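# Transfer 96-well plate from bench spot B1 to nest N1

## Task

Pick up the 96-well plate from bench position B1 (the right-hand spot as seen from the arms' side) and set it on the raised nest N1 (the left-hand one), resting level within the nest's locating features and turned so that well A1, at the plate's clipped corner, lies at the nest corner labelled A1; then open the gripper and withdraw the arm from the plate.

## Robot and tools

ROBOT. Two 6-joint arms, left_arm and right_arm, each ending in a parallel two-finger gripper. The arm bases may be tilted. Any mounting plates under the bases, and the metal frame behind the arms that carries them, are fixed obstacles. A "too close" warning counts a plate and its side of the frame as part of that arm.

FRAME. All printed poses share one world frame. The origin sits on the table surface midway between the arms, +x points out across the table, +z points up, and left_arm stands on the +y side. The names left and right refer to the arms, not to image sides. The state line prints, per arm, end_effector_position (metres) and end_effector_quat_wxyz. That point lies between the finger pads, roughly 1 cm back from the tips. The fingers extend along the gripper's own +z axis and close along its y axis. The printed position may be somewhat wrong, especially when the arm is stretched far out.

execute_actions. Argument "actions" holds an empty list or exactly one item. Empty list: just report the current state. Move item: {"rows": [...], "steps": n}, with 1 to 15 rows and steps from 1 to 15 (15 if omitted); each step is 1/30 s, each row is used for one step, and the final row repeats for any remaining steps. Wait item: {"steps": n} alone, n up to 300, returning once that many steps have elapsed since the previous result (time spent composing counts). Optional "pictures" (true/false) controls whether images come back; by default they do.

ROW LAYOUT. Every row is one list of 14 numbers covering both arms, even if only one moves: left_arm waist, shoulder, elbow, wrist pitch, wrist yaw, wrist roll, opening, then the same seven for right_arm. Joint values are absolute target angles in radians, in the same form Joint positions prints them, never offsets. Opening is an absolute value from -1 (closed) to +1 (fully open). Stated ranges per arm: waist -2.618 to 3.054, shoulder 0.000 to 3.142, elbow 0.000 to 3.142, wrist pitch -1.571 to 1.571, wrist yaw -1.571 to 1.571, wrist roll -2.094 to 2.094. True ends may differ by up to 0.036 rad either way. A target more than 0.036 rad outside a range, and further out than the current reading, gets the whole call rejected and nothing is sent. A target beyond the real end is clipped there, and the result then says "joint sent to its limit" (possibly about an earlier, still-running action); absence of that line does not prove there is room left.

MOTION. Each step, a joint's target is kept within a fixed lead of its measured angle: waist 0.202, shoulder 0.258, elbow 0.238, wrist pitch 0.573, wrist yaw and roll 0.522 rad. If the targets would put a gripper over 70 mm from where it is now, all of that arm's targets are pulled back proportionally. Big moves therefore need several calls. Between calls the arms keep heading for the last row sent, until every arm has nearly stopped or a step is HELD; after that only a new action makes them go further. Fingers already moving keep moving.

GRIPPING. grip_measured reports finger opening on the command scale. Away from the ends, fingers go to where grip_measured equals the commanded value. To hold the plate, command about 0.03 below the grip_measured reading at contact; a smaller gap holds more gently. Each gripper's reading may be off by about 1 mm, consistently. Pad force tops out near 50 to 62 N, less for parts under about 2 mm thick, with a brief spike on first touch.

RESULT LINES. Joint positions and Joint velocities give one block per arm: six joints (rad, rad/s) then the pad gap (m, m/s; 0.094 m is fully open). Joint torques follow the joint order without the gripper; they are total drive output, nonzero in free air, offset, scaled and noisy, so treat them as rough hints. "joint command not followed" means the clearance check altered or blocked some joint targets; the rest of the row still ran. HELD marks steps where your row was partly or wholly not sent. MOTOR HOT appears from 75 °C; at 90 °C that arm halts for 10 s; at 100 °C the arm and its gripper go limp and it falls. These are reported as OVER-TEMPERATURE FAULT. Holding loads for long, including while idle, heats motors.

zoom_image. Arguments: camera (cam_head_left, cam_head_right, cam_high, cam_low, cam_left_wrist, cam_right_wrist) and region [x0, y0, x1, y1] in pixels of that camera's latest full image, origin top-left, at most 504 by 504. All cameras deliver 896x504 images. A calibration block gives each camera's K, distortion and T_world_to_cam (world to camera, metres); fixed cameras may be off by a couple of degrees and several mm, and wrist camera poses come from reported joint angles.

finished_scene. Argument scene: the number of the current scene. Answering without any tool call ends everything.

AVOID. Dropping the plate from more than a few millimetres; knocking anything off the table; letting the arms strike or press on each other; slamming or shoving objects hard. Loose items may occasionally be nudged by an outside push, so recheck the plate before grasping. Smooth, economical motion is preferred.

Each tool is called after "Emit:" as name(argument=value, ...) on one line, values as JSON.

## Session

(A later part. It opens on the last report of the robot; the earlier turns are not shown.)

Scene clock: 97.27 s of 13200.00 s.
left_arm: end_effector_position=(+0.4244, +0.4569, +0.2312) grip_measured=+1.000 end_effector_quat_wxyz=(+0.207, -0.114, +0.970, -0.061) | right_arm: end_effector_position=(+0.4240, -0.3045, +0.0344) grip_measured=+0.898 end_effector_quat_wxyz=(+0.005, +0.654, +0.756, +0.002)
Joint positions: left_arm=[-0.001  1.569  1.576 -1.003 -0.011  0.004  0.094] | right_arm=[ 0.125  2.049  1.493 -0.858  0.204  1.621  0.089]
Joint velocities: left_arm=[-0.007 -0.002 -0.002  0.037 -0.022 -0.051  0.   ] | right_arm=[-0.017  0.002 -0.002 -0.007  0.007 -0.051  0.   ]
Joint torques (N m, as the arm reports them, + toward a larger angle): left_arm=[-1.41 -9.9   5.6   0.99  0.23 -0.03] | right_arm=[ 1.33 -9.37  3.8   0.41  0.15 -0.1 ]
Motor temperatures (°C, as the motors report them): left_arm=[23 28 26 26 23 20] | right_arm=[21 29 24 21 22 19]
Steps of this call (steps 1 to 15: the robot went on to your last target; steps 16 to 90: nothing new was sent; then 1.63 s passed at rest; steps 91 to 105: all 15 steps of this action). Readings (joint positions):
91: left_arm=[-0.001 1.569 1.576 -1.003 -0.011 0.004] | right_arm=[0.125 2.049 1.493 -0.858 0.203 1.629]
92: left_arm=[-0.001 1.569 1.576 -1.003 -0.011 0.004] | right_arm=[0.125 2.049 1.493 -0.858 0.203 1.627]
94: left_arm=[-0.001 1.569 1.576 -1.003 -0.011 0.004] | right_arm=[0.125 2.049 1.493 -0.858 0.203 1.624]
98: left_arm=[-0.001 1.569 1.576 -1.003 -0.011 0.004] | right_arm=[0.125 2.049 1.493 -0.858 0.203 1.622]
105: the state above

Emit:
execute_actions(actions=[{"rows":[[0,1.571,1.571,-1.0,0,0,1,0.12,2.075,1.478,-0.84,0.22,1.61,0.9],[0,1.571,1.571,-1.0,0,0,1,0.12,2.075,1.478,-0.84,0.22,1.61,0.9],[0,1.571,1.571,-1.0,0,0,1,0.12,2.064,1.478,-0.84,0.22,1.61,0.9]]}])

Scene clock: 102.80 s of 13200.00 s.
left_arm: end_effector_position=(+0.4244, +0.4569, +0.2312) grip_measured=+1.000 end_effector_quat_wxyz=(+0.207, -0.114, +0.970, -0.061) | right_arm: end_effector_position=(+0.4243, -0.3044, +0.0341) grip_measured=+0.898 end_effector_quat_wxyz=(+0.006, +0.654, +0.756, +0.002)
Joint positions: left_arm=[-0.001  1.569  1.576 -1.003 -0.011  0.004  0.094] | right_arm=[ 0.125  2.05   1.493 -0.856  0.204  1.621  0.089]
Joint velocities: left_arm=[ 0.002 -0.002 -0.022  0.051 -0.066 -0.022  0.   ] | right_arm=[ 0.007  0.012  0.012 -0.037 -0.007 -0.022 -0.001]
Joint torques (N m, as the arm reports them, + toward a larger angle): left_arm=[-1.39 -9.86  5.59  0.99  0.24 -0.03] | right_arm=[ 1.36 -9.68  3.95  0.51  0.16 -0.12]
Motor temperatures (°C, as the motors report them): left_arm=[23 28 26 26 23 20] | right_arm=[21 29 24 21 22 19]
Steps of this call (steps 1 to 15: the robot went on to your last target; steps 16 to 90: nothing new was sent; then 2.03 s passed at rest; steps 91 to 105: all 15 steps of this action). Readings (joint positions):
91: left_arm=[-0.001 1.569 1.576 -1.003 -0.011 0.004] | right_arm=[0.125 2.049 1.493 -0.858 0.204 1.621]
92: left_arm=[-0.001 1.569 1.576 -1.003 -0.011 0.004] | right_arm=[0.125 2.050 1.493 -0.857 0.204 1.621]
94: left_arm=[-0.001 1.569 1.576 -1.003 -0.011 0.004] | right_arm=[0.125 2.050 1.493 -0.856 0.204 1.621]
98: left_arm=[-0.001 1.569 1.576 -1.003 -0.011 0.004] | right_arm=[0.125 2.050 1.493 -0.856 0.204 1.621]
105: the state above
camera_calibration (this result's frames):
cam_left_wrist: T_world_to_cam=[[0.0485858, -0.992358, 0.113421, 0.408118], [-0.982922, -0.0273245, 0.181981, 0.427733], [-0.177492, -0.120325, -0.976739, 0.445699], [0, 0, 0, 1]] pos_world=[0.479707, 0.470315, 0.311203]
cam_right_wrist: T_world_to_cam=[[-0.996668, -0.0807883, -0.0112358, 0.39692], [-0.0677712, 0.743562, 0.665224, 0.246718], [-0.0453878, 0.663769, -0.746559, 0.360207], [0, 0, 0, 1]] pos_world=[0.428667, -0.390478, 0.109253]

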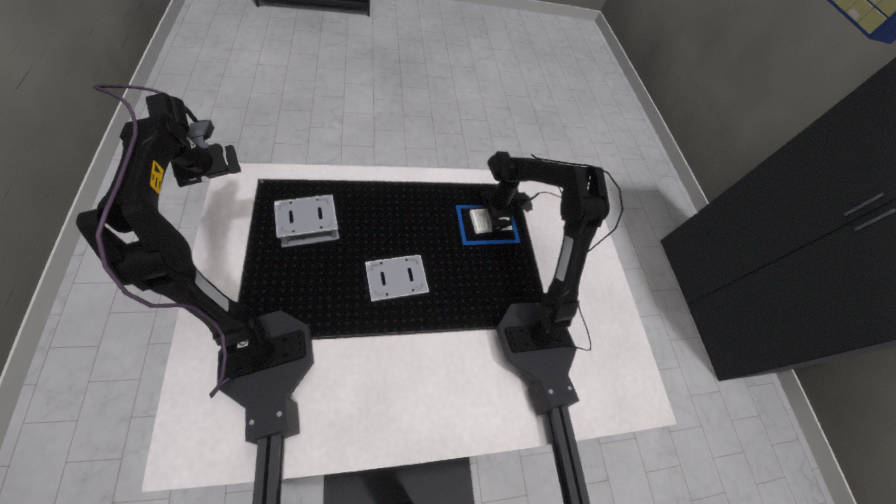

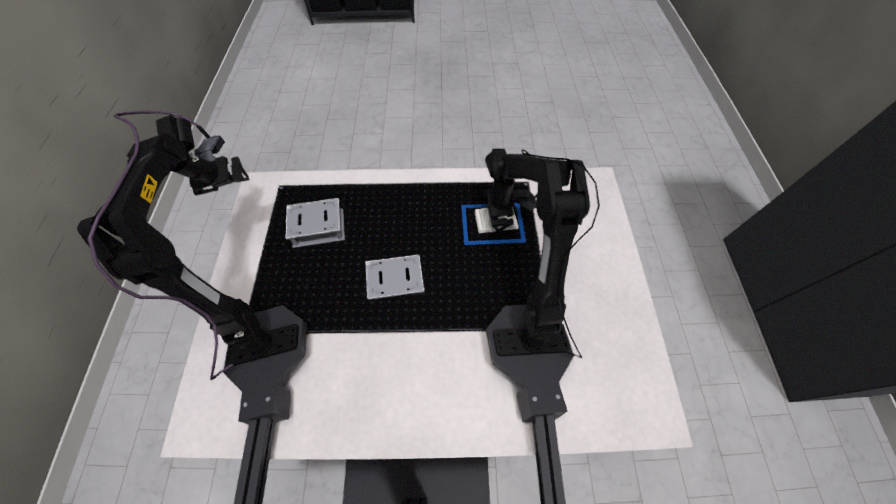

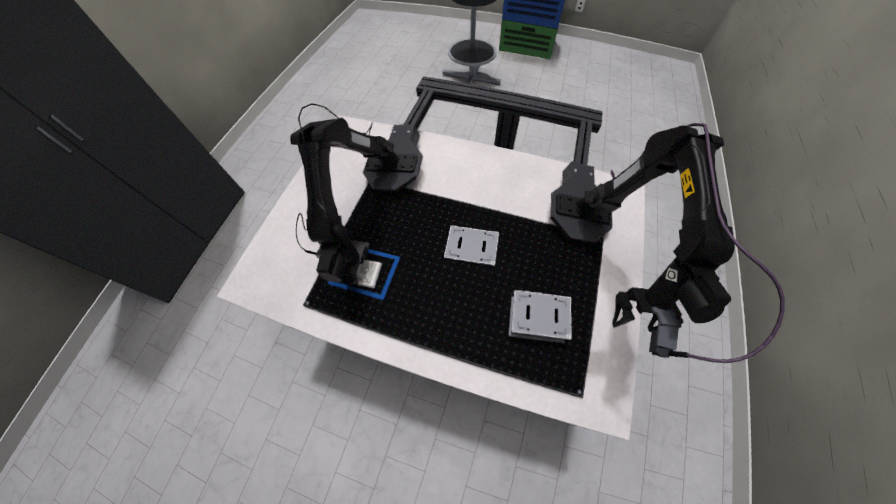

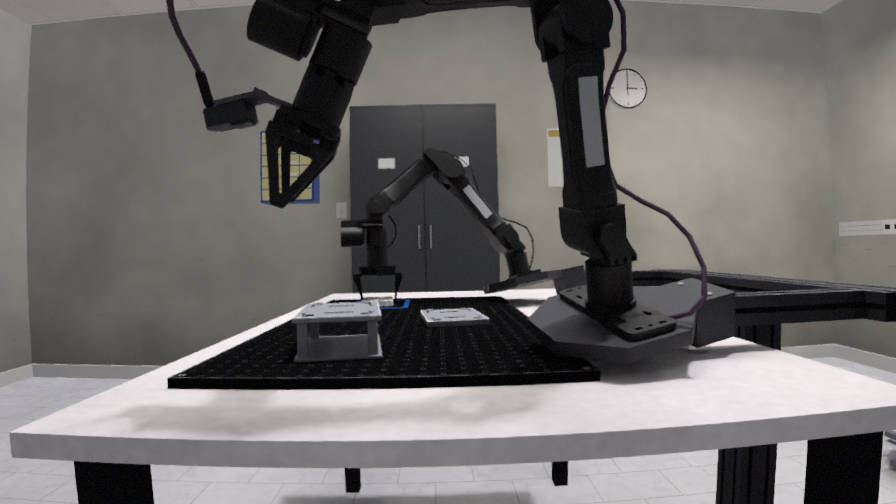

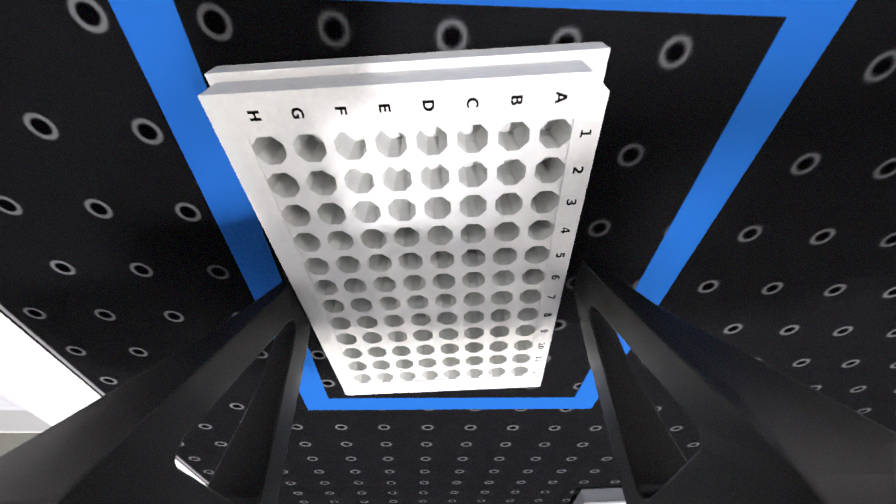

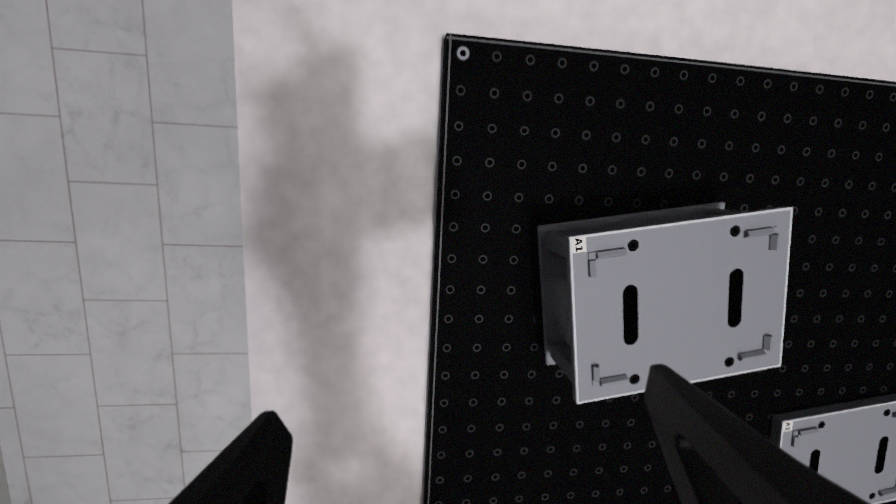

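Emit:
execute_actions(actions=[{"rows":[[0,1.571,1.571,-1.0,0,0,1,0.125,2.035,1.49,-0.85,0.22,1.61,0.9],[0,1.571,1.571,-1.0,0,0,1,0.125,2.035,1.49,-0.85,0.22,1.61,0.9],[0,1.571,1.571,-1.0,0,0,1,0.125,2.035,1.49,-0.85,0.22,1.61,0.86],[0,1.571,1.571,-1.0,0,0,1,0.125,2.035,1.49,-0.85,0.22,1.61,0.82],[0,1.571,1.571,-1.0,0,0,1,0.125,2.035,1.49,-0.85,0.22,1.61,0.79],[0,1.571,1.571,-1.0,0,0,1,0.125,2.035,1.49,-0.85,0.22,1.61,0.76],[0,1.571,1.571,-1.0,0,0,1,0.125,2.035,1.49,-0.85,0.22,1.61,0.74],[0,1.571,1.571,-1.0,0,0,1,0.125,2.035,1.49,-0.85,0.22,1.61,0.72],[0,1.571,1.571,-1.0,0,0,1,0.125,2.035,1.49,-0.85,0.22,1.61,0.695]]}], pictures=false)

Emit:
execute_actions(actions=[{"rows":[[0,1.571,1.571,-1.0,0,0,1,0.125,2.025,1.51,-0.87,0.22,1.61,0.695],[0,1.571,1.571,-1.0,0,0,1,0.125,2.018,1.52,-0.89,0.22,1.61,0.695],[0,1.571,1.571,-1.0,0,0,1,0.13,2.01,1.53,-0.91,0.22,1.61,0.695],[0,1.571,1.571,-1.0,0,0,1,0.13,2.0,1.545,-0.935,0.22,1.61,0.695],[0,1.571,1.571,-1.0,0,0,1,0.135,1.99,1.56,-0.96,0.22,1.61,0.695],[0,1.571,1.571,-1.0,0,0,1,0.14,1.98,1.575,-0.985,0.22,1.61,0.695],[0,1.571,1.571,-1.0,0,0,1,0.14,1.97,1.59,-1.01,0.22,1.61,0.695],[0,1.571,1.571,-1.0,0,0,1,0.145,1.96,1.605,-1.035,0.22,1.61,0.695],[0,1.571,1.571,-1.0,0,0,1,0.15,1.95,1.62,-1.06,0.22,1.61,0.695],[0,1.571,1.571,-1.0,0,0,1,0.15,1.945,1.63,-1.08,0.22,1.61,0.695]]}])

Scene clock: 119.83 s of 13200.00 s.
left_arm: end_effector_position=(+0.4244, +0.4569, +0.2312) grip_measured=+1.000 end_effector_quat_wxyz=(+0.207, -0.114, +0.970, -0.061) | right_arm: end_effector_position=(+0.4258, -0.3041, +0.0341) grip_measured=+0.713 end_effector_quat_wxyz=(+0.007, +0.654, +0.756, +0.004)
Joint positions: left_arm=[-0.001  1.569  1.576 -1.003 -0.011  0.004  0.094] | right_arm=[ 0.125  2.05   1.493 -0.85   0.204  1.62   0.08 ]
Joint velocities: left_arm=[ 0.002 -0.012  0.012  0.007  0.022 -0.007  0.   ] | right_arm=[-0.007 -0.002  0.017  0.007 -0.007 -0.007 -0.   ]
Joint torques (N m, as the arm reports them, + toward a larger angle): left_arm=[-1.42 -9.89  5.62  0.99  0.24 -0.03] | right_arm=[  1.71 -11.75   4.69   0.36   0.15  -0.12]
Motor temperatures (°C, as the motors report them): left_arm=[23 28 26 26 23 20] | right_arm=[22 29 24 21 22 19]
Steps of this call (steps 1 to 15: the robot went on to your last target; steps 16 to 90: nothing new was sent; then 13.53 s passed at rest; steps 91 to 105: all 15 steps of this action). Readings (joint positions):
91: left_arm=[-0.001 1.569 1.576 -1.003 -0.011 0.004] | right_arm=[0.125 2.050 1.493 -0.856 0.204 1.621]
92: left_arm=[-0.001 1.569 1.576 -1.003 -0.011 0.004] | right_arm=[0.125 2.050 1.493 -0.856 0.204 1.621]
94: left_arm=[-0.001 1.569 1.576 -1.003 -0.011 0.004] | right_arm=[0.125 2.050 1.493 -0.853 0.204 1.621]
98: left_arm=[-0.001 1.569 1.576 -1.003 -0.011 0.004] | right_arm=[0.125 2.050 1.493 -0.850 0.204 1.620]
105: the state above

Scene clock: 120.33 s of 13200.00 s.
left_arm: end_effector_position=(+0.4244, +0.4569, +0.2312) grip_measured=+1.000 end_effector_quat_wxyz=(+0.207, -0.114, +0.970, -0.061) | right_arm: end_effector_position=(+0.4351, -0.3102, +0.0993) grip_measured=+0.713 end_effector_quat_wxyz=(+0.020, +0.653, +0.757, +0.022)
Joint positions: left_arm=[-0.001  1.569  1.576 -1.003 -0.011  0.004  0.094] | right_arm=[ 0.137  1.952  1.611 -1.023  0.204  1.62   0.08 ]
Joint velocities: left_arm=[ 0.007 -0.007 -0.012 -0.081 -0.051 -0.022  0.   ] | right_arm=[ 0.007 -0.09   0.061 -0.11   0.022  0.037  0.   ]
Joint torques (N m, as the arm reports them, + toward a larger angle): left_arm=[-1.42 -9.87  5.62  0.98  0.23 -0.03] | right_arm=[  2.42 -10.41   6.41   0.12   0.12  -0.13]
Motor temperatures (°C, as the motors report them): left_arm=[23 28 26 26 23 20] | right_arm=[22 29 24 21 22 19]
Steps of this call (steps 1 to 15: all 15 steps of this action). Readings (joint positions):
1: left_arm=[-0.001 1.569 1.576 -1.003 -0.011 0.004] | right_arm=[0.125 2.050 1.493 -0.850 0.204 1.620]
2: left_arm=[-0.001 1.569 1.576 -1.003 -0.011 0.004] | right_arm=[0.125 2.050 1.493 -0.851 0.204 1.620]
4: left_arm=[-0.001 1.569 1.576 -1.003 -0.011 0.004] | right_arm=[0.125 2.047 1.496 -0.866 0.204 1.620]
8: left_arm=[-0.001 1.569 1.576 -1.003 -0.011 0.004] | right_arm=[0.125 2.025 1.539 -0.938 0.204 1.620]
15: the state above
camera_calibration (this result's frames):
cam_left_wrist: T_world_to_cam=[[0.0485858, -0.992358, 0.113421, 0.408118], [-0.982922, -0.0273245, 0.181981, 0.427733], [-0.177492, -0.120325, -0.976739, 0.445699], [0, 0, 0, 1]] pos_world=[0.479707, 0.470315, 0.311203]
cam_right_wrist: T_world_to_cam=[[-0.994641, -0.0837622, -0.0606095, 0.411041], [-0.102749, 0.735615, 0.669562, 0.220658], [-0.0114987, 0.672201, -0.740279, 0.400452], [0, 0, 0, 1]] pos_world=[0.436115, -0.397074, 0.173615]

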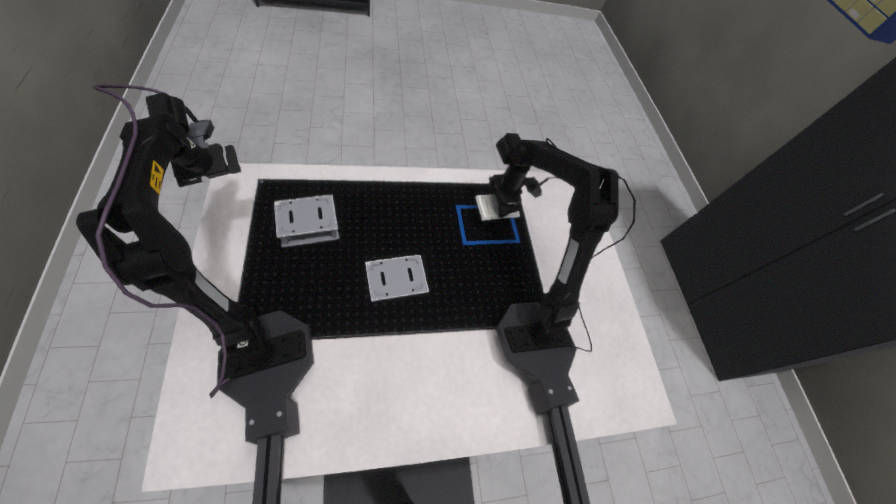

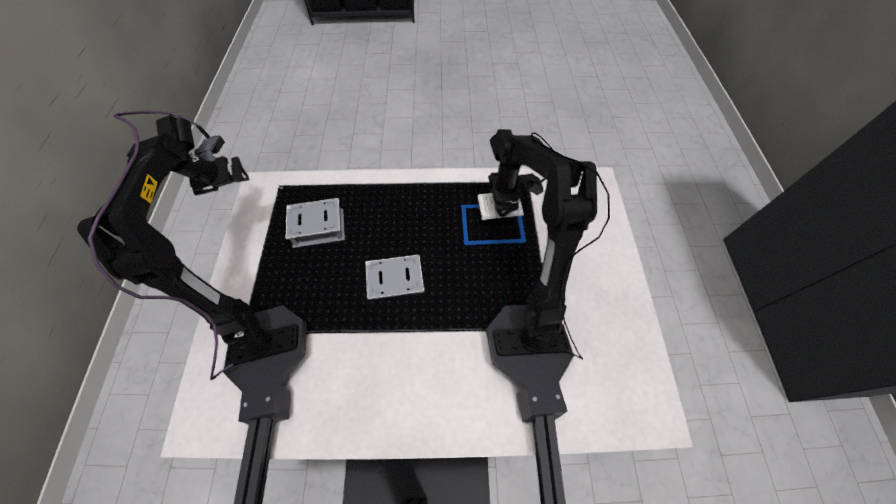

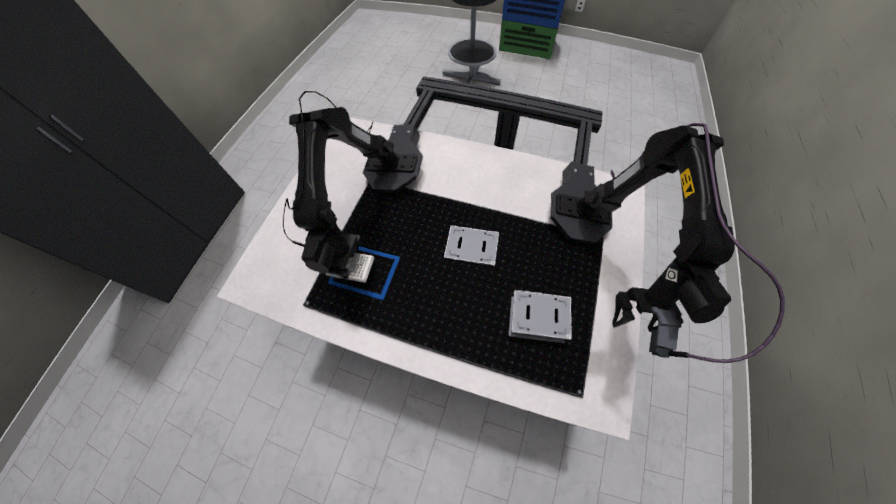

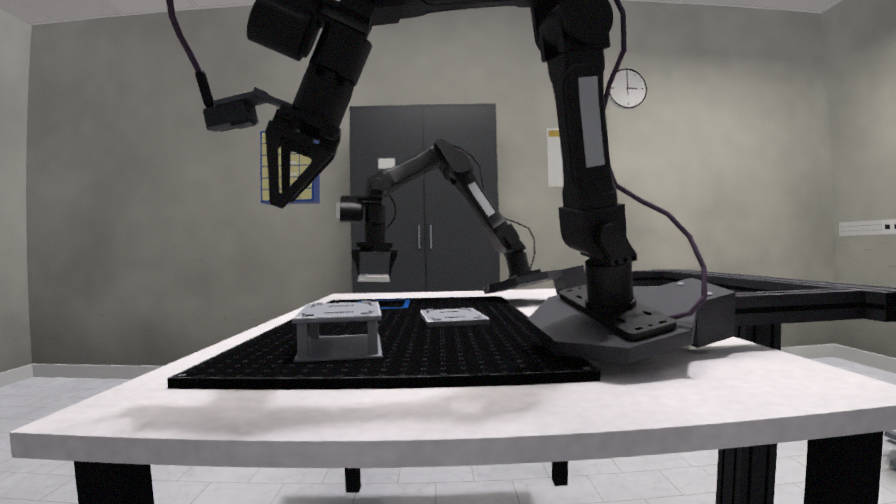

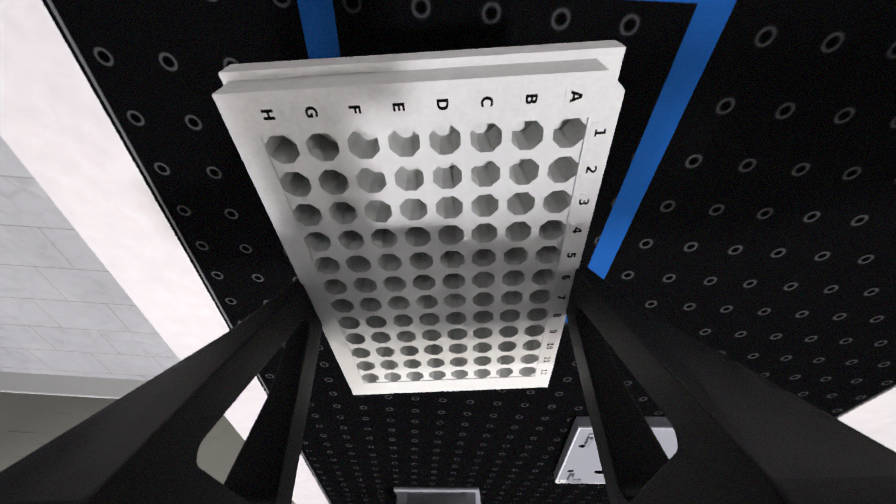

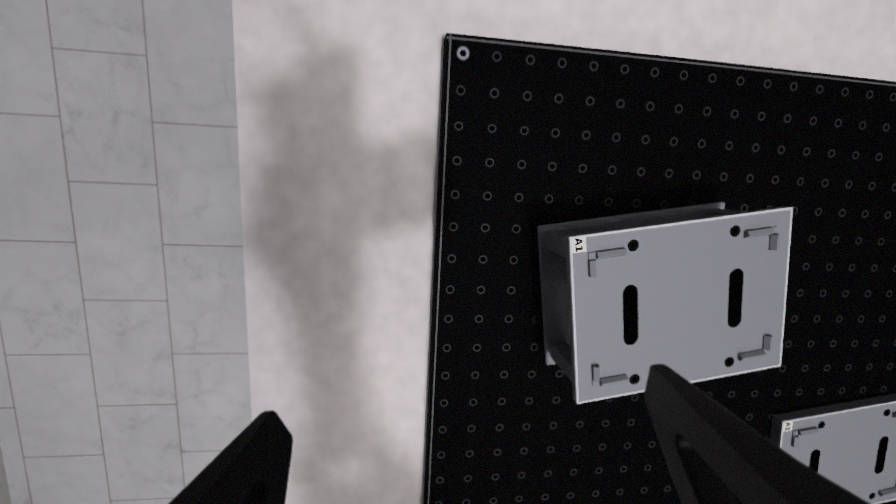

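Emit:
execute_actions(actions=[{"rows":[[0,1.571,1.571,-1.0,0,0,1,0.16,1.95,1.64,-1.085,0.22,1.57,0.685],[0,1.571,1.571,-1.0,0,0,1,0.175,1.965,1.66,-1.09,0.22,1.5,0.685],[0,1.571,1.571,-1.0,0,0,1,0.195,1.985,1.685,-1.1,0.22,1.42,0.685],[0,1.571,1.571,-1.0,0,0,1,0.22,2.005,1.71,-1.11,0.23,1.33,0.685],[0,1.571,1.571,-1.0,0,0,1,0.245,2.03,1.74,-1.12,0.23,1.24,0.685],[0,1.571,1.571,-1.0,0,0,1,0.27,2.05,1.77,-1.13,0.23,1.15,0.685],[0,1.571,1.571,-1.0,0,0,1,0.295,2.075,1.8,-1.14,0.23,1.06,0.685],[0,1.571,1.571,-1.0,0,0,1,0.32,2.1,1.825,-1.15,0.24,0.97,0.685],[0,1.571,1.571,-1.0,0,0,1,0.345,2.125,1.855,-1.16,0.24,0.88,0.685],[0,1.571,1.571,-1.0,0,0,1,0.37,2.15,1.885,-1.175,0.24,0.79,0.685],[0,1.571,1.571,-1.0,0,0,1,0.395,2.175,1.915,-1.19,0.25,0.7,0.685],[0,1.571,1.571,-1.0,0,0,1,0.42,2.2,1.945,-1.2,0.25,0.61,0.685],[0,1.571,1.571,-1.0,0,0,1,0.445,2.225,1.975,-1.21,0.25,0.52,0.685],[0,1.571,1.571,-1.0,0,0,1,0.47,2.25,2.005,-1.22,0.25,0.43,0.685],[0,1.571,1.571,-1.0,0,0,1,0.495,2.275,2.035,-1.235,0.26,0.34,0.685]]}], pictures=false)

Emit:
execute_actions(actions=[{"rows":[[0,1.571,1.571,-1.0,0,0,1,0.52,2.3,2.065,-1.25,0.26,0.25,0.685],[0,1.571,1.571,-1.0,0,0,1,0.545,2.325,2.095,-1.26,0.26,0.16,0.685],[0,1.571,1.571,-1.0,0,0,1,0.57,2.35,2.125,-1.27,0.26,0.07,0.685],[0,1.571,1.571,-1.0,0,0,1,0.595,2.375,2.155,-1.28,0.26,-0.02,0.685],[0,1.571,1.571,-1.0,0,0,1,0.62,2.4,2.185,-1.295,0.26,-0.11,0.685],[0,1.571,1.571,-1.0,0,0,1,0.645,2.425,2.215,-1.31,0.26,-0.2,0.685],[0,1.571,1.571,-1.0,0,0,1,0.67,2.45,2.245,-1.32,0.26,-0.29,0.685],[0,1.571,1.571,-1.0,0,0,1,0.695,2.475,2.275,-1.33,0.26,-0.38,0.685],[0,1.571,1.571,-1.0,0,0,1,0.715,2.5,2.305,-1.34,0.26,-0.47,0.685],[0,1.571,1.571,-1.0,0,0,1,0.735,2.525,2.335,-1.35,0.26,-0.56,0.685],[0,1.571,1.571,-1.0,0,0,1,0.75,2.545,2.36,-1.36,0.26,-0.65,0.685],[0,1.571,1.571,-1.0,0,0,1,0.765,2.565,2.385,-1.37,0.26,-0.73,0.685],[0,1.571,1.571,-1.0,0,0,1,0.775,2.58,2.405,-1.38,0.26,-0.8,0.685],[0,1.571,1.571,-1.0,0,0,1,0.785,2.59,2.42,-1.385,0.26,-0.85,0.685],[0,1.571,1.571,-1.0,0,0,1,0.79,2.6,2.43,-1.39,0.26,-0.87,0.685]]}], pictures=false)

Emit:
execute_actions(actions=[{"steps":20}])

Scene clock: 147.13 s of 13200.00 s.
left_arm: end_effector_position=(+0.4244, +0.4569, +0.2312) grip_measured=+1.000 end_effector_quat_wxyz=(+0.207, -0.114, +0.970, -0.061) | right_arm: end_effector_position=(+0.4404, -0.1670, +0.1009) grip_measured=+0.710 end_effector_quat_wxyz=(+0.023, +0.101, +0.995, +0.017)
Joint positions: left_arm=[-0.001  1.569  1.576 -1.003 -0.011  0.004  0.094] | right_arm=[ 0.441  2.23   1.959 -1.163  0.233  0.707  0.08 ]
Joint velocities: left_arm=[-0.007  0.012 -0.012 -0.007  0.037 -0.022  0.   ] | right_arm=[ 0.706  0.769  0.803 -0.3    0.11  -2.454  0.001]
Joint torques (N m, as the arm reports them, + toward a larger angle): left_arm=[-1.4  -9.87  5.61  0.98  0.24 -0.02] | right_arm=[  3.03 -12.12   7.2    0.2    0.14  -0.03]
Motor temperatures (°C, as the motors report them): left_arm=[23 28 26 26 23 20] | right_arm=[22 31 26 21 22 19]
Steps of this call (steps 1 to 30: the robot went on to your last target; steps 31 to 90: nothing new was sent; then 23.30 s passed at rest; steps 91 to 105: all 15 steps of this action). Readings (joint positions):
91: left_arm=[-0.001 1.569 1.576 -1.003 -0.011 0.004] | right_arm=[0.138 1.950 1.611 -1.057 0.204 1.613]
92: left_arm=[-0.001 1.569 1.576 -1.003 -0.011 0.004] | right_arm=[0.141 1.951 1.614 -1.061 0.205 1.595]
94: left_arm=[-0.001 1.569 1.576 -1.003 -0.011 0.004] | right_arm=[0.157 1.967 1.642 -1.080 0.210 1.524]
98: left_arm=[-0.001 1.569 1.576 -1.003 -0.011 0.004] | right_arm=[0.245 2.046 1.755 -1.104 0.222 1.277]
105: the state above

Scene clock: 147.63 s of 13200.00 s.
left_arm: end_effector_position=(+0.4244, +0.4569, +0.2312) grip_measured=+1.000 end_effector_quat_wxyz=(+0.207, -0.114, +0.970, -0.061) | right_arm: end_effector_position=(+0.3692, -0.0068, +0.0845) grip_measured=+0.711 end_effector_quat_wxyz=(+0.017, -0.662, +0.749, -0.000)
Joint positions: left_arm=[-0.001  1.569  1.576 -1.003 -0.011  0.004  0.094] | right_arm=[ 0.779  2.583  2.373 -1.332  0.251 -0.589  0.08 ]
Joint velocities: left_arm=[-0.012  0.007 -0.007  0.022  0.066 -0.022  0.   ] | right_arm=[ 0.393  0.398  0.408 -0.286  0.037 -1.853  0.001]
Joint torques (N m, as the arm reports them, + toward a larger angle): left_arm=[-1.39 -9.87  5.61  0.99  0.24 -0.03] | right_arm=[  2.02 -13.94   7.57   0.15   0.09  -0.07]
Motor temperatures (°C, as the motors report them): left_arm=[23 28 26 26 23 20] | right_arm=[22 31 26 21 22 19]
Steps of this call (steps 1 to 15: all 15 steps of this action). Readings (joint positions):
1: left_arm=[-0.001 1.569 1.576 -1.003 -0.011 0.004] | right_arm=[0.466 2.257 1.988 -1.176 0.235 0.620]
2: left_arm=[-0.001 1.569 1.576 -1.003 -0.011 0.004] | right_arm=[0.491 2.283 2.017 -1.188 0.237 0.532]
4: left_arm=[-0.001 1.569 1.576 -1.003 -0.011 0.004] | right_arm=[0.538 2.335 2.076 -1.213 0.242 0.356]
8: left_arm=[-0.001 1.569 1.576 -1.003 -0.011 0.004] | right_arm=[0.634 2.434 2.196 -1.263 0.249 -0.000]
15: the state above

Scene clock: 148.30 s of 13200.00 s.
left_arm: end_effector_position=(+0.4244, +0.4569, +0.2312) grip_measured=+1.000 end_effector_quat_wxyz=(+0.207, -0.114, +0.970, -0.061) | right_arm: end_effector_position=(+0.3615, -0.0097, +0.0797) grip_measured=+0.711 end_effector_quat_wxyz=(+0.005, +0.763, -0.647, +0.008)
Joint positions: left_arm=[-0.001  1.569  1.576 -1.003 -0.011  0.004  0.094] | right_arm=[ 0.789  2.608  2.396 -1.376  0.263 -0.857  0.08 ]
Joint velocities: left_arm=[-0.012  0.002  0.007  0.051 -0.007  0.007  0.   ] | right_arm=[-0.012 -0.002 -0.002  0.007  0.051 -0.051 -0.   ]
Joint torques (N m, as the arm reports them, + toward a larger angle): left_arm=[-1.4  -9.89  5.59  0.99  0.23 -0.03] | right_arm=[  2.95 -14.19   7.7    0.23  -0.02  -0.11]
Motor temperatures (°C, as the motors report them): left_arm=[23 28 26 26 23 20] | right_arm=[22 31 26 21 22 19]
Steps of this call (steps 1 to 20: the robot went on to your last target). Readings (joint positions):
1: left_arm=[-0.001 1.569 1.576 -1.003 -0.011 0.004] | right_arm=[0.790 2.594 2.382 -1.339 0.251 -0.645]
2: left_arm=[-0.001 1.569 1.576 -1.003 -0.011 0.004] | right_arm=[0.798 2.601 2.387 -1.345 0.251 -0.688]
4: left_arm=[-0.001 1.569 1.576 -1.003 -0.011 0.004] | right_arm=[0.803 2.608 2.388 -1.357 0.251 -0.752]
8: left_arm=[-0.001 1.569 1.576 -1.003 -0.011 0.004] | right_arm=[0.795 2.608 2.393 -1.372 0.257 -0.816]
20: the state above
camera_calibration (this result's frames):
cam_left_wrist: T_world_to_cam=[[0.0485858, -0.992358, 0.113421, 0.408118], [-0.982922, -0.0273245, 0.181981, 0.427733], [-0.177492, -0.120325, -0.976739, 0.445699], [0, 0, 0, 1]] pos_world=[0.479707, 0.470315, 0.311203]
cam_right_wrist: T_world_to_cam=[[0.994947, 0.100276, 0.00492285, -0.360825], [0.0699305, -0.727371, 0.682672, -0.0725008], [0.0720365, -0.678879, -0.730708, 0.139084], [0, 0, 0, 1]] pos_world=[0.354053, 0.0778685, 0.1529]

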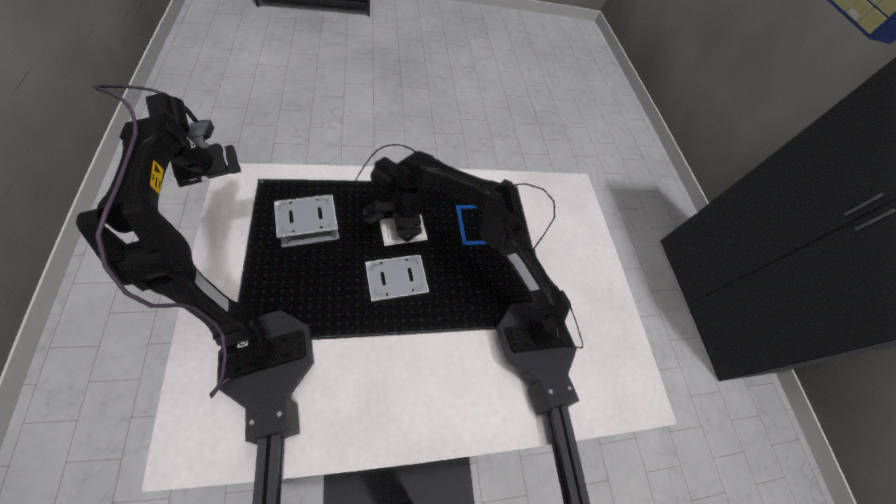

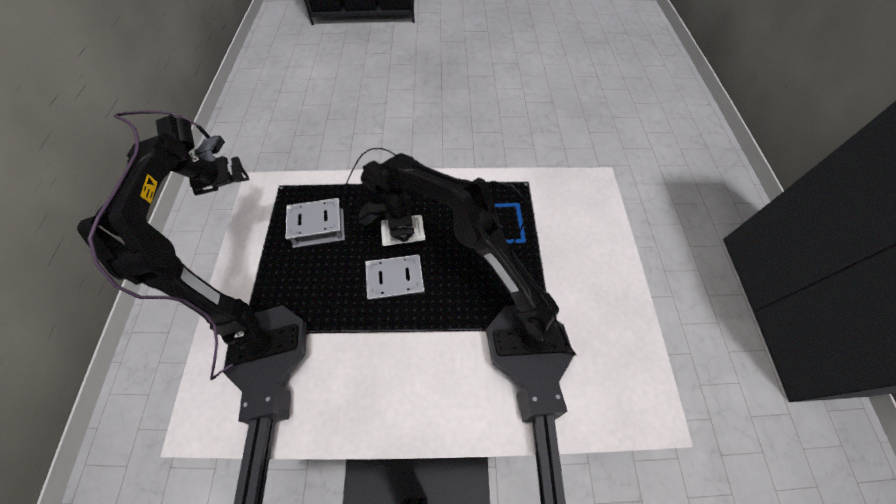

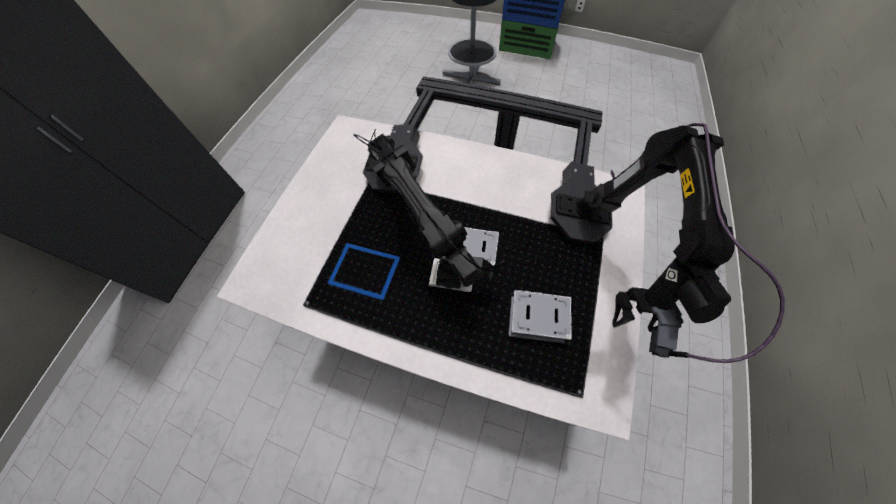

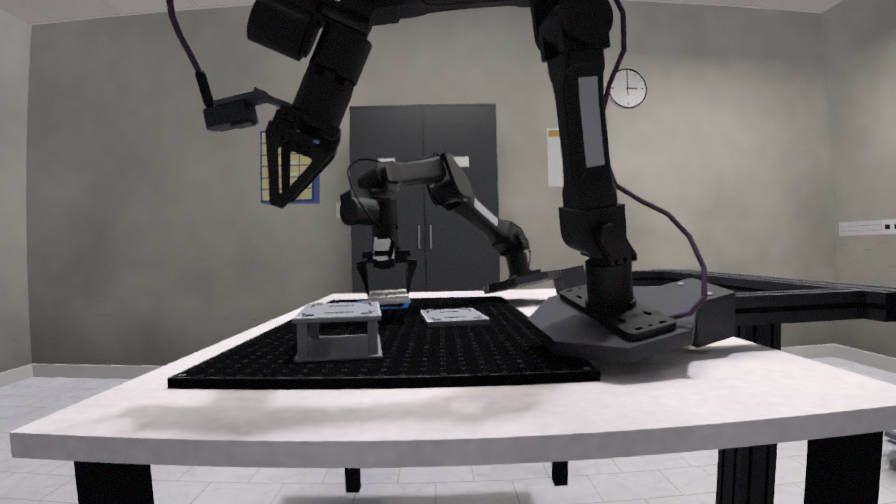

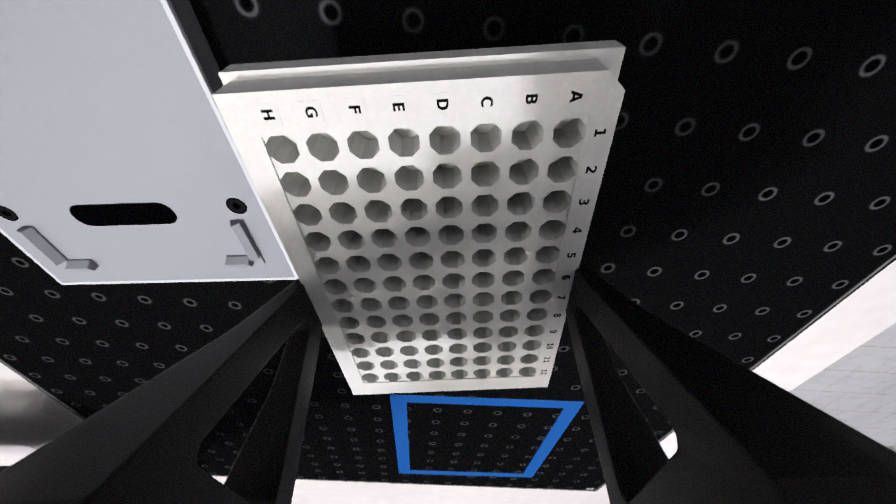

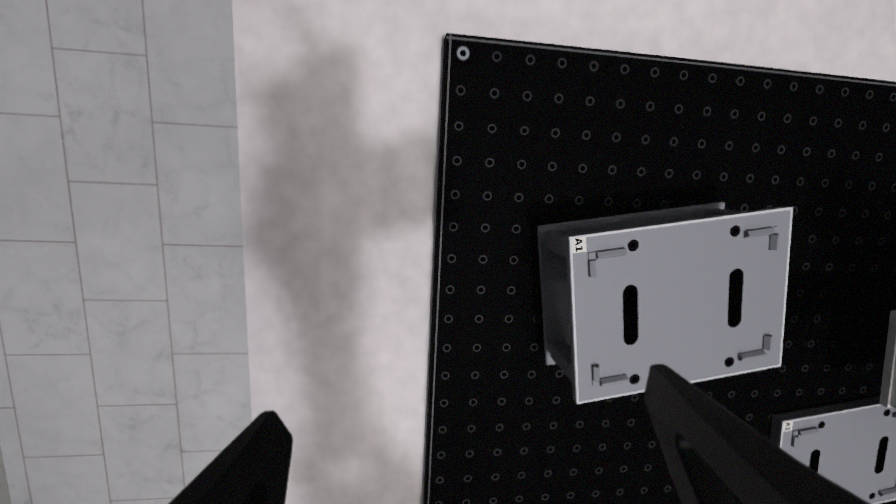

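Emit:
execute_actions(actions=[{"rows":[[0,1.571,1.571,-1.0,0,0,1,0.79,2.615,2.41,-1.35,0.25,-0.87,0.685],[0,1.571,1.571,-1.0,0,0,1,0.79,2.62,2.41,-1.33,0.25,-0.87,0.685],[0,1.571,1.571,-1.0,0,0,1,0.79,2.625,2.41,-1.31,0.25,-0.87,0.685],[0,1.571,1.571,-1.0,0,0,1,0.79,2.63,2.41,-1.29,0.25,-0.87,0.685],[0,1.571,1.571,-1.0,0,0,1,0.79,2.636,2.41,-1.28,0.25,-0.87,0.685],[0,1.571,1.571,-1.0,0,0,1,0.79,2.642,2.41,-1.27,0.25,-0.87,0.685],[0,1.571,1.571,-1.0,0,0,1,0.79,2.648,2.41,-1.26,0.25,-0.87,0.685],[0,1.571,1.571,-1.0,0,0,1,0.79,2.654,2.41,-1.25,0.25,-0.87,0.685],[0,1.571,1.571,-1.0,0,0,1,0.79,2.66,2.41,-1.25,0.25,-0.87,0.685]]}], pictures=false)

Emit:
execute_actions(actions=[{"steps":15}])

Emit:
zoom_image(camera="cam_low", region=[330, 250, 500, 340])

Scene clock: 161.90 s of 13200.00 s.
left_arm: end_effector_position=(+0.4244, +0.4569, +0.2312) grip_measured=+1.000 end_effector_quat_wxyz=(+0.207, -0.114, +0.970, -0.061) | right_arm: end_effector_position=(+0.3674, +0.0080, +0.0523) grip_measured=+0.711 end_effector_quat_wxyz=(-0.015, +0.760, -0.649, +0.009)
Joint positions: left_arm=[-0.001  1.569  1.576 -1.003 -0.011  0.004  0.094] | right_arm=[ 0.789  2.667  2.396 -1.278  0.263 -0.86   0.08 ]
Joint velocities: left_arm=[-0.002  0.002 -0.017 -0.037 -0.051 -0.007  0.   ] | right_arm=[-0.002  0.027  0.007  0.037  0.022 -0.037 -0.001]
Joint torques (N m, as the arm reports them, + toward a larger angle): left_arm=[-1.39 -9.89  5.58  0.99  0.24 -0.03] | right_arm=[  3.01 -14.46   6.3    0.56  -0.12  -0.15]
Motor temperatures (°C, as the motors report them): left_arm=[23 29 27 27 23 20] | right_arm=[22 34 27 21 22 19]
Steps of this call (steps 1 to 15: the robot went on to your last target; steps 16 to 90: nothing new was sent; then 10.10 s passed at rest; steps 91 to 105: all 15 steps of this action). Readings (joint positions):
91: left_arm=[-0.001 1.569 1.576 -1.003 -0.011 0.004] | right_arm=[0.789 2.608 2.396 -1.376 0.263 -0.859]
92: left_arm=[-0.001 1.569 1.576 -1.003 -0.011 0.004] | right_arm=[0.789 2.608 2.396 -1.373 0.263 -0.859]
94: left_arm=[-0.001 1.569 1.576 -1.003 -0.011 0.004] | right_arm=[0.789 2.611 2.396 -1.356 0.263 -0.860]
98: left_arm=[-0.001 1.569 1.576 -1.003 -0.011 0.004] | right_arm=[0.789 2.629 2.396 -1.311 0.263 -0.860]
105: the state above

Scene clock: 162.40 s of 13200.00 s.
left_arm: end_effector_position=(+0.4244, +0.4569, +0.2312) grip_measured=+1.000 end_effector_quat_wxyz=(+0.207, -0.114, +0.970, -0.061) | right_arm: end_effector_position=(+0.3686, +0.0096, +0.0522) grip_measured=+0.711 end_effector_quat_wxyz=(-0.019, +0.760, -0.650, +0.008)
Joint positions: left_arm=[-0.001  1.569  1.576 -1.003 -0.011  0.004  0.094] | right_arm=[ 0.789  2.667  2.396 -1.269  0.263 -0.86   0.08 ]
Joint velocities: left_arm=[ 0.012  0.007 -0.002  0.007  0.022 -0.051  0.   ] | right_arm=[-0.007  0.002 -0.012  0.022  0.007 -0.037 -0.   ]
Joint torques (N m, as the arm reports them, + toward a larger angle): left_arm=[-1.41 -9.87  5.62  0.99  0.24 -0.04] | right_arm=[  2.94 -14.43   6.22   0.54  -0.13  -0.11]
Motor temperatures (°C, as the motors report them): left_arm=[23 29 27 27 23 20] | right_arm=[22 34 27 21 22 19]
Steps of this call (steps 1 to 15: the robot went on to your last target). Readings (joint positions):
1: left_arm=[-0.001 1.569 1.576 -1.003 -0.011 0.004] | right_arm=[0.789 2.667 2.396 -1.276 0.263 -0.860]
2: left_arm=[-0.001 1.569 1.576 -1.003 -0.011 0.004] | right_arm=[0.789 2.667 2.396 -1.276 0.263 -0.860]
4: left_arm=[-0.001 1.569 1.576 -1.003 -0.011 0.004] | right_arm=[0.789 2.667 2.396 -1.273 0.263 -0.860]
8: left_arm=[-0.001 1.569 1.576 -1.003 -0.011 0.004] | right_arm=[0.789 2.667 2.396 -1.271 0.263 -0.860]
15: the state above
All arms were judged still, so your last target was given up. Only a new action makes them travel on or press farther. Fingers that are still opening or closing keep moving.
camera_calibration (this result's frames):
cam_left_wrist: T_world_to_cam=[[0.0485858, -0.992358, 0.113421, 0.408118], [-0.982922, -0.0273245, 0.181981, 0.427733], [-0.177492, -0.120325, -0.976739, 0.445699], [0, 0, 0, 1]] pos_world=[0.479707, 0.470315, 0.311203]
cam_right_wrist: T_world_to_cam=[[0.995123, 0.0909013, 0.0383079, -0.37147], [0.0433279, -0.751668, 0.658117, -0.0288823], [0.0886185, -0.653247, -0.751941, 0.126303], [0, 0, 0, 1]] pos_world=[0.359717, 0.0945644, 0.128211]

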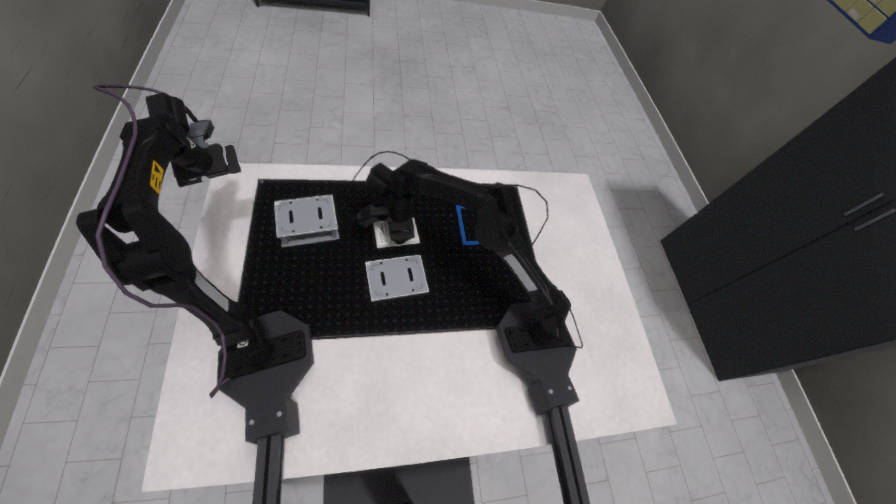

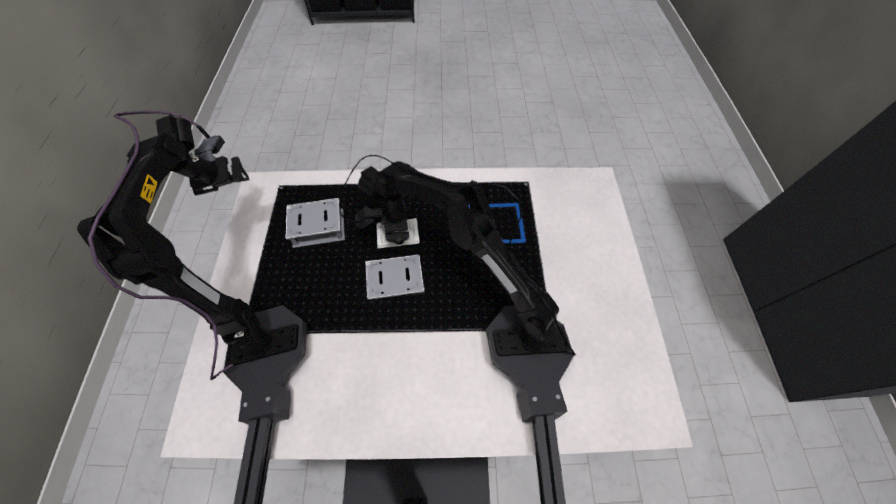

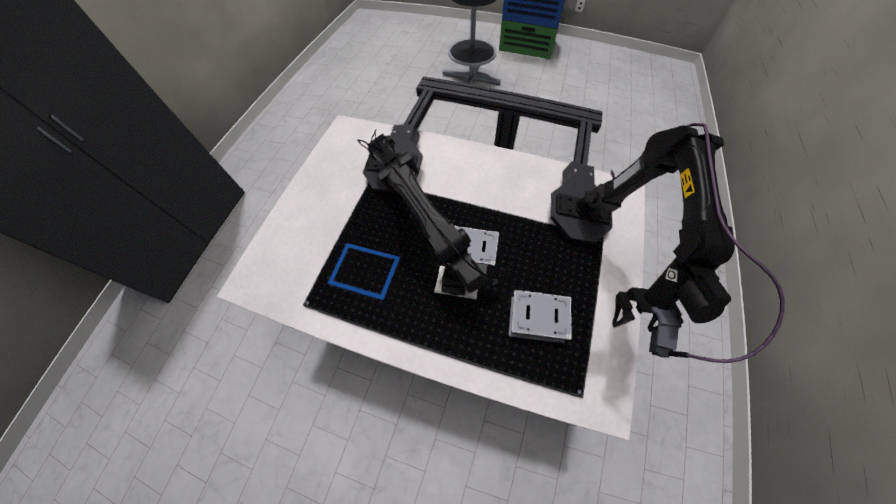

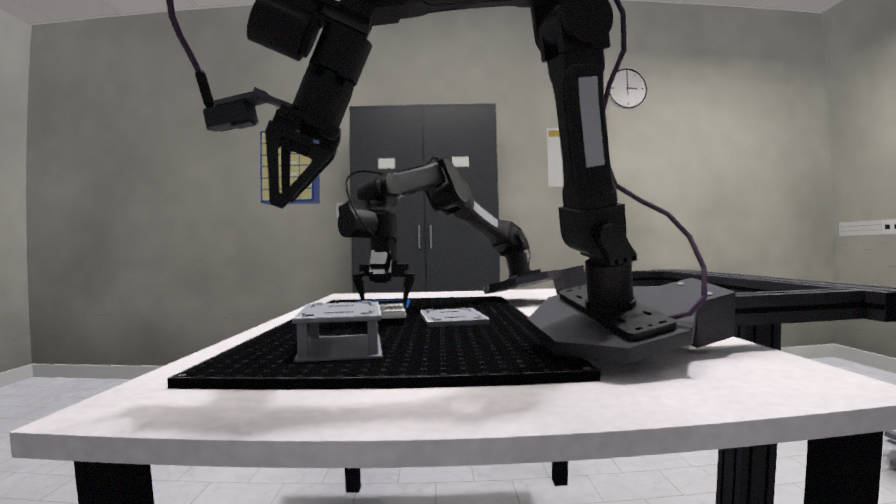

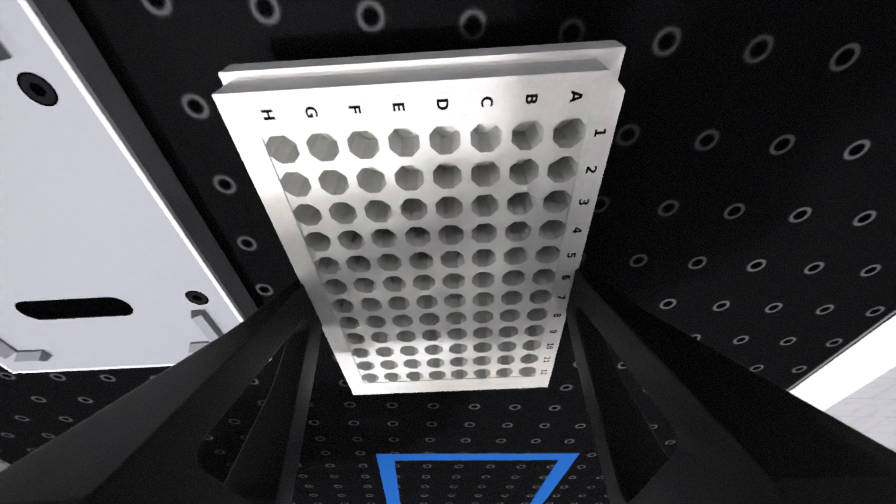

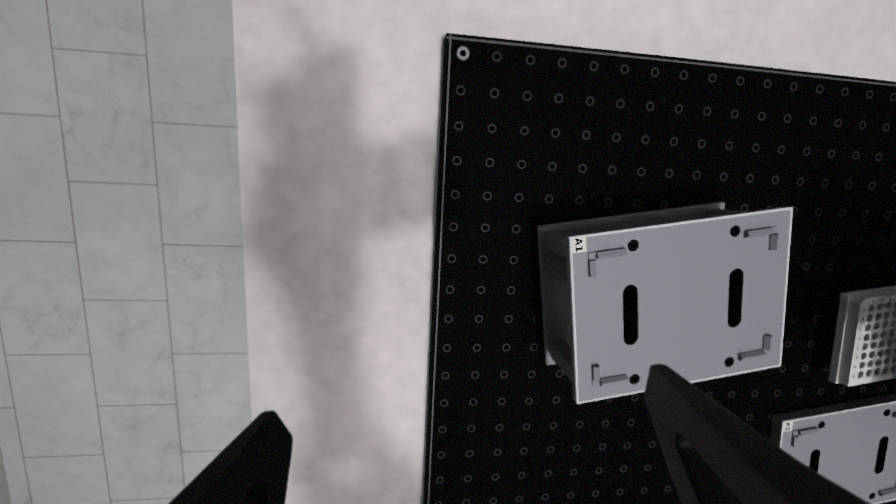

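Region (330, 250, 500, 340) of cam_low's 896x504 image, scaled by 2.965, with more detail than that image has; it fills the top 267 rows of this view, and the rest is white.

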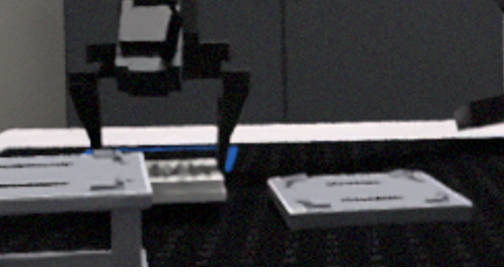

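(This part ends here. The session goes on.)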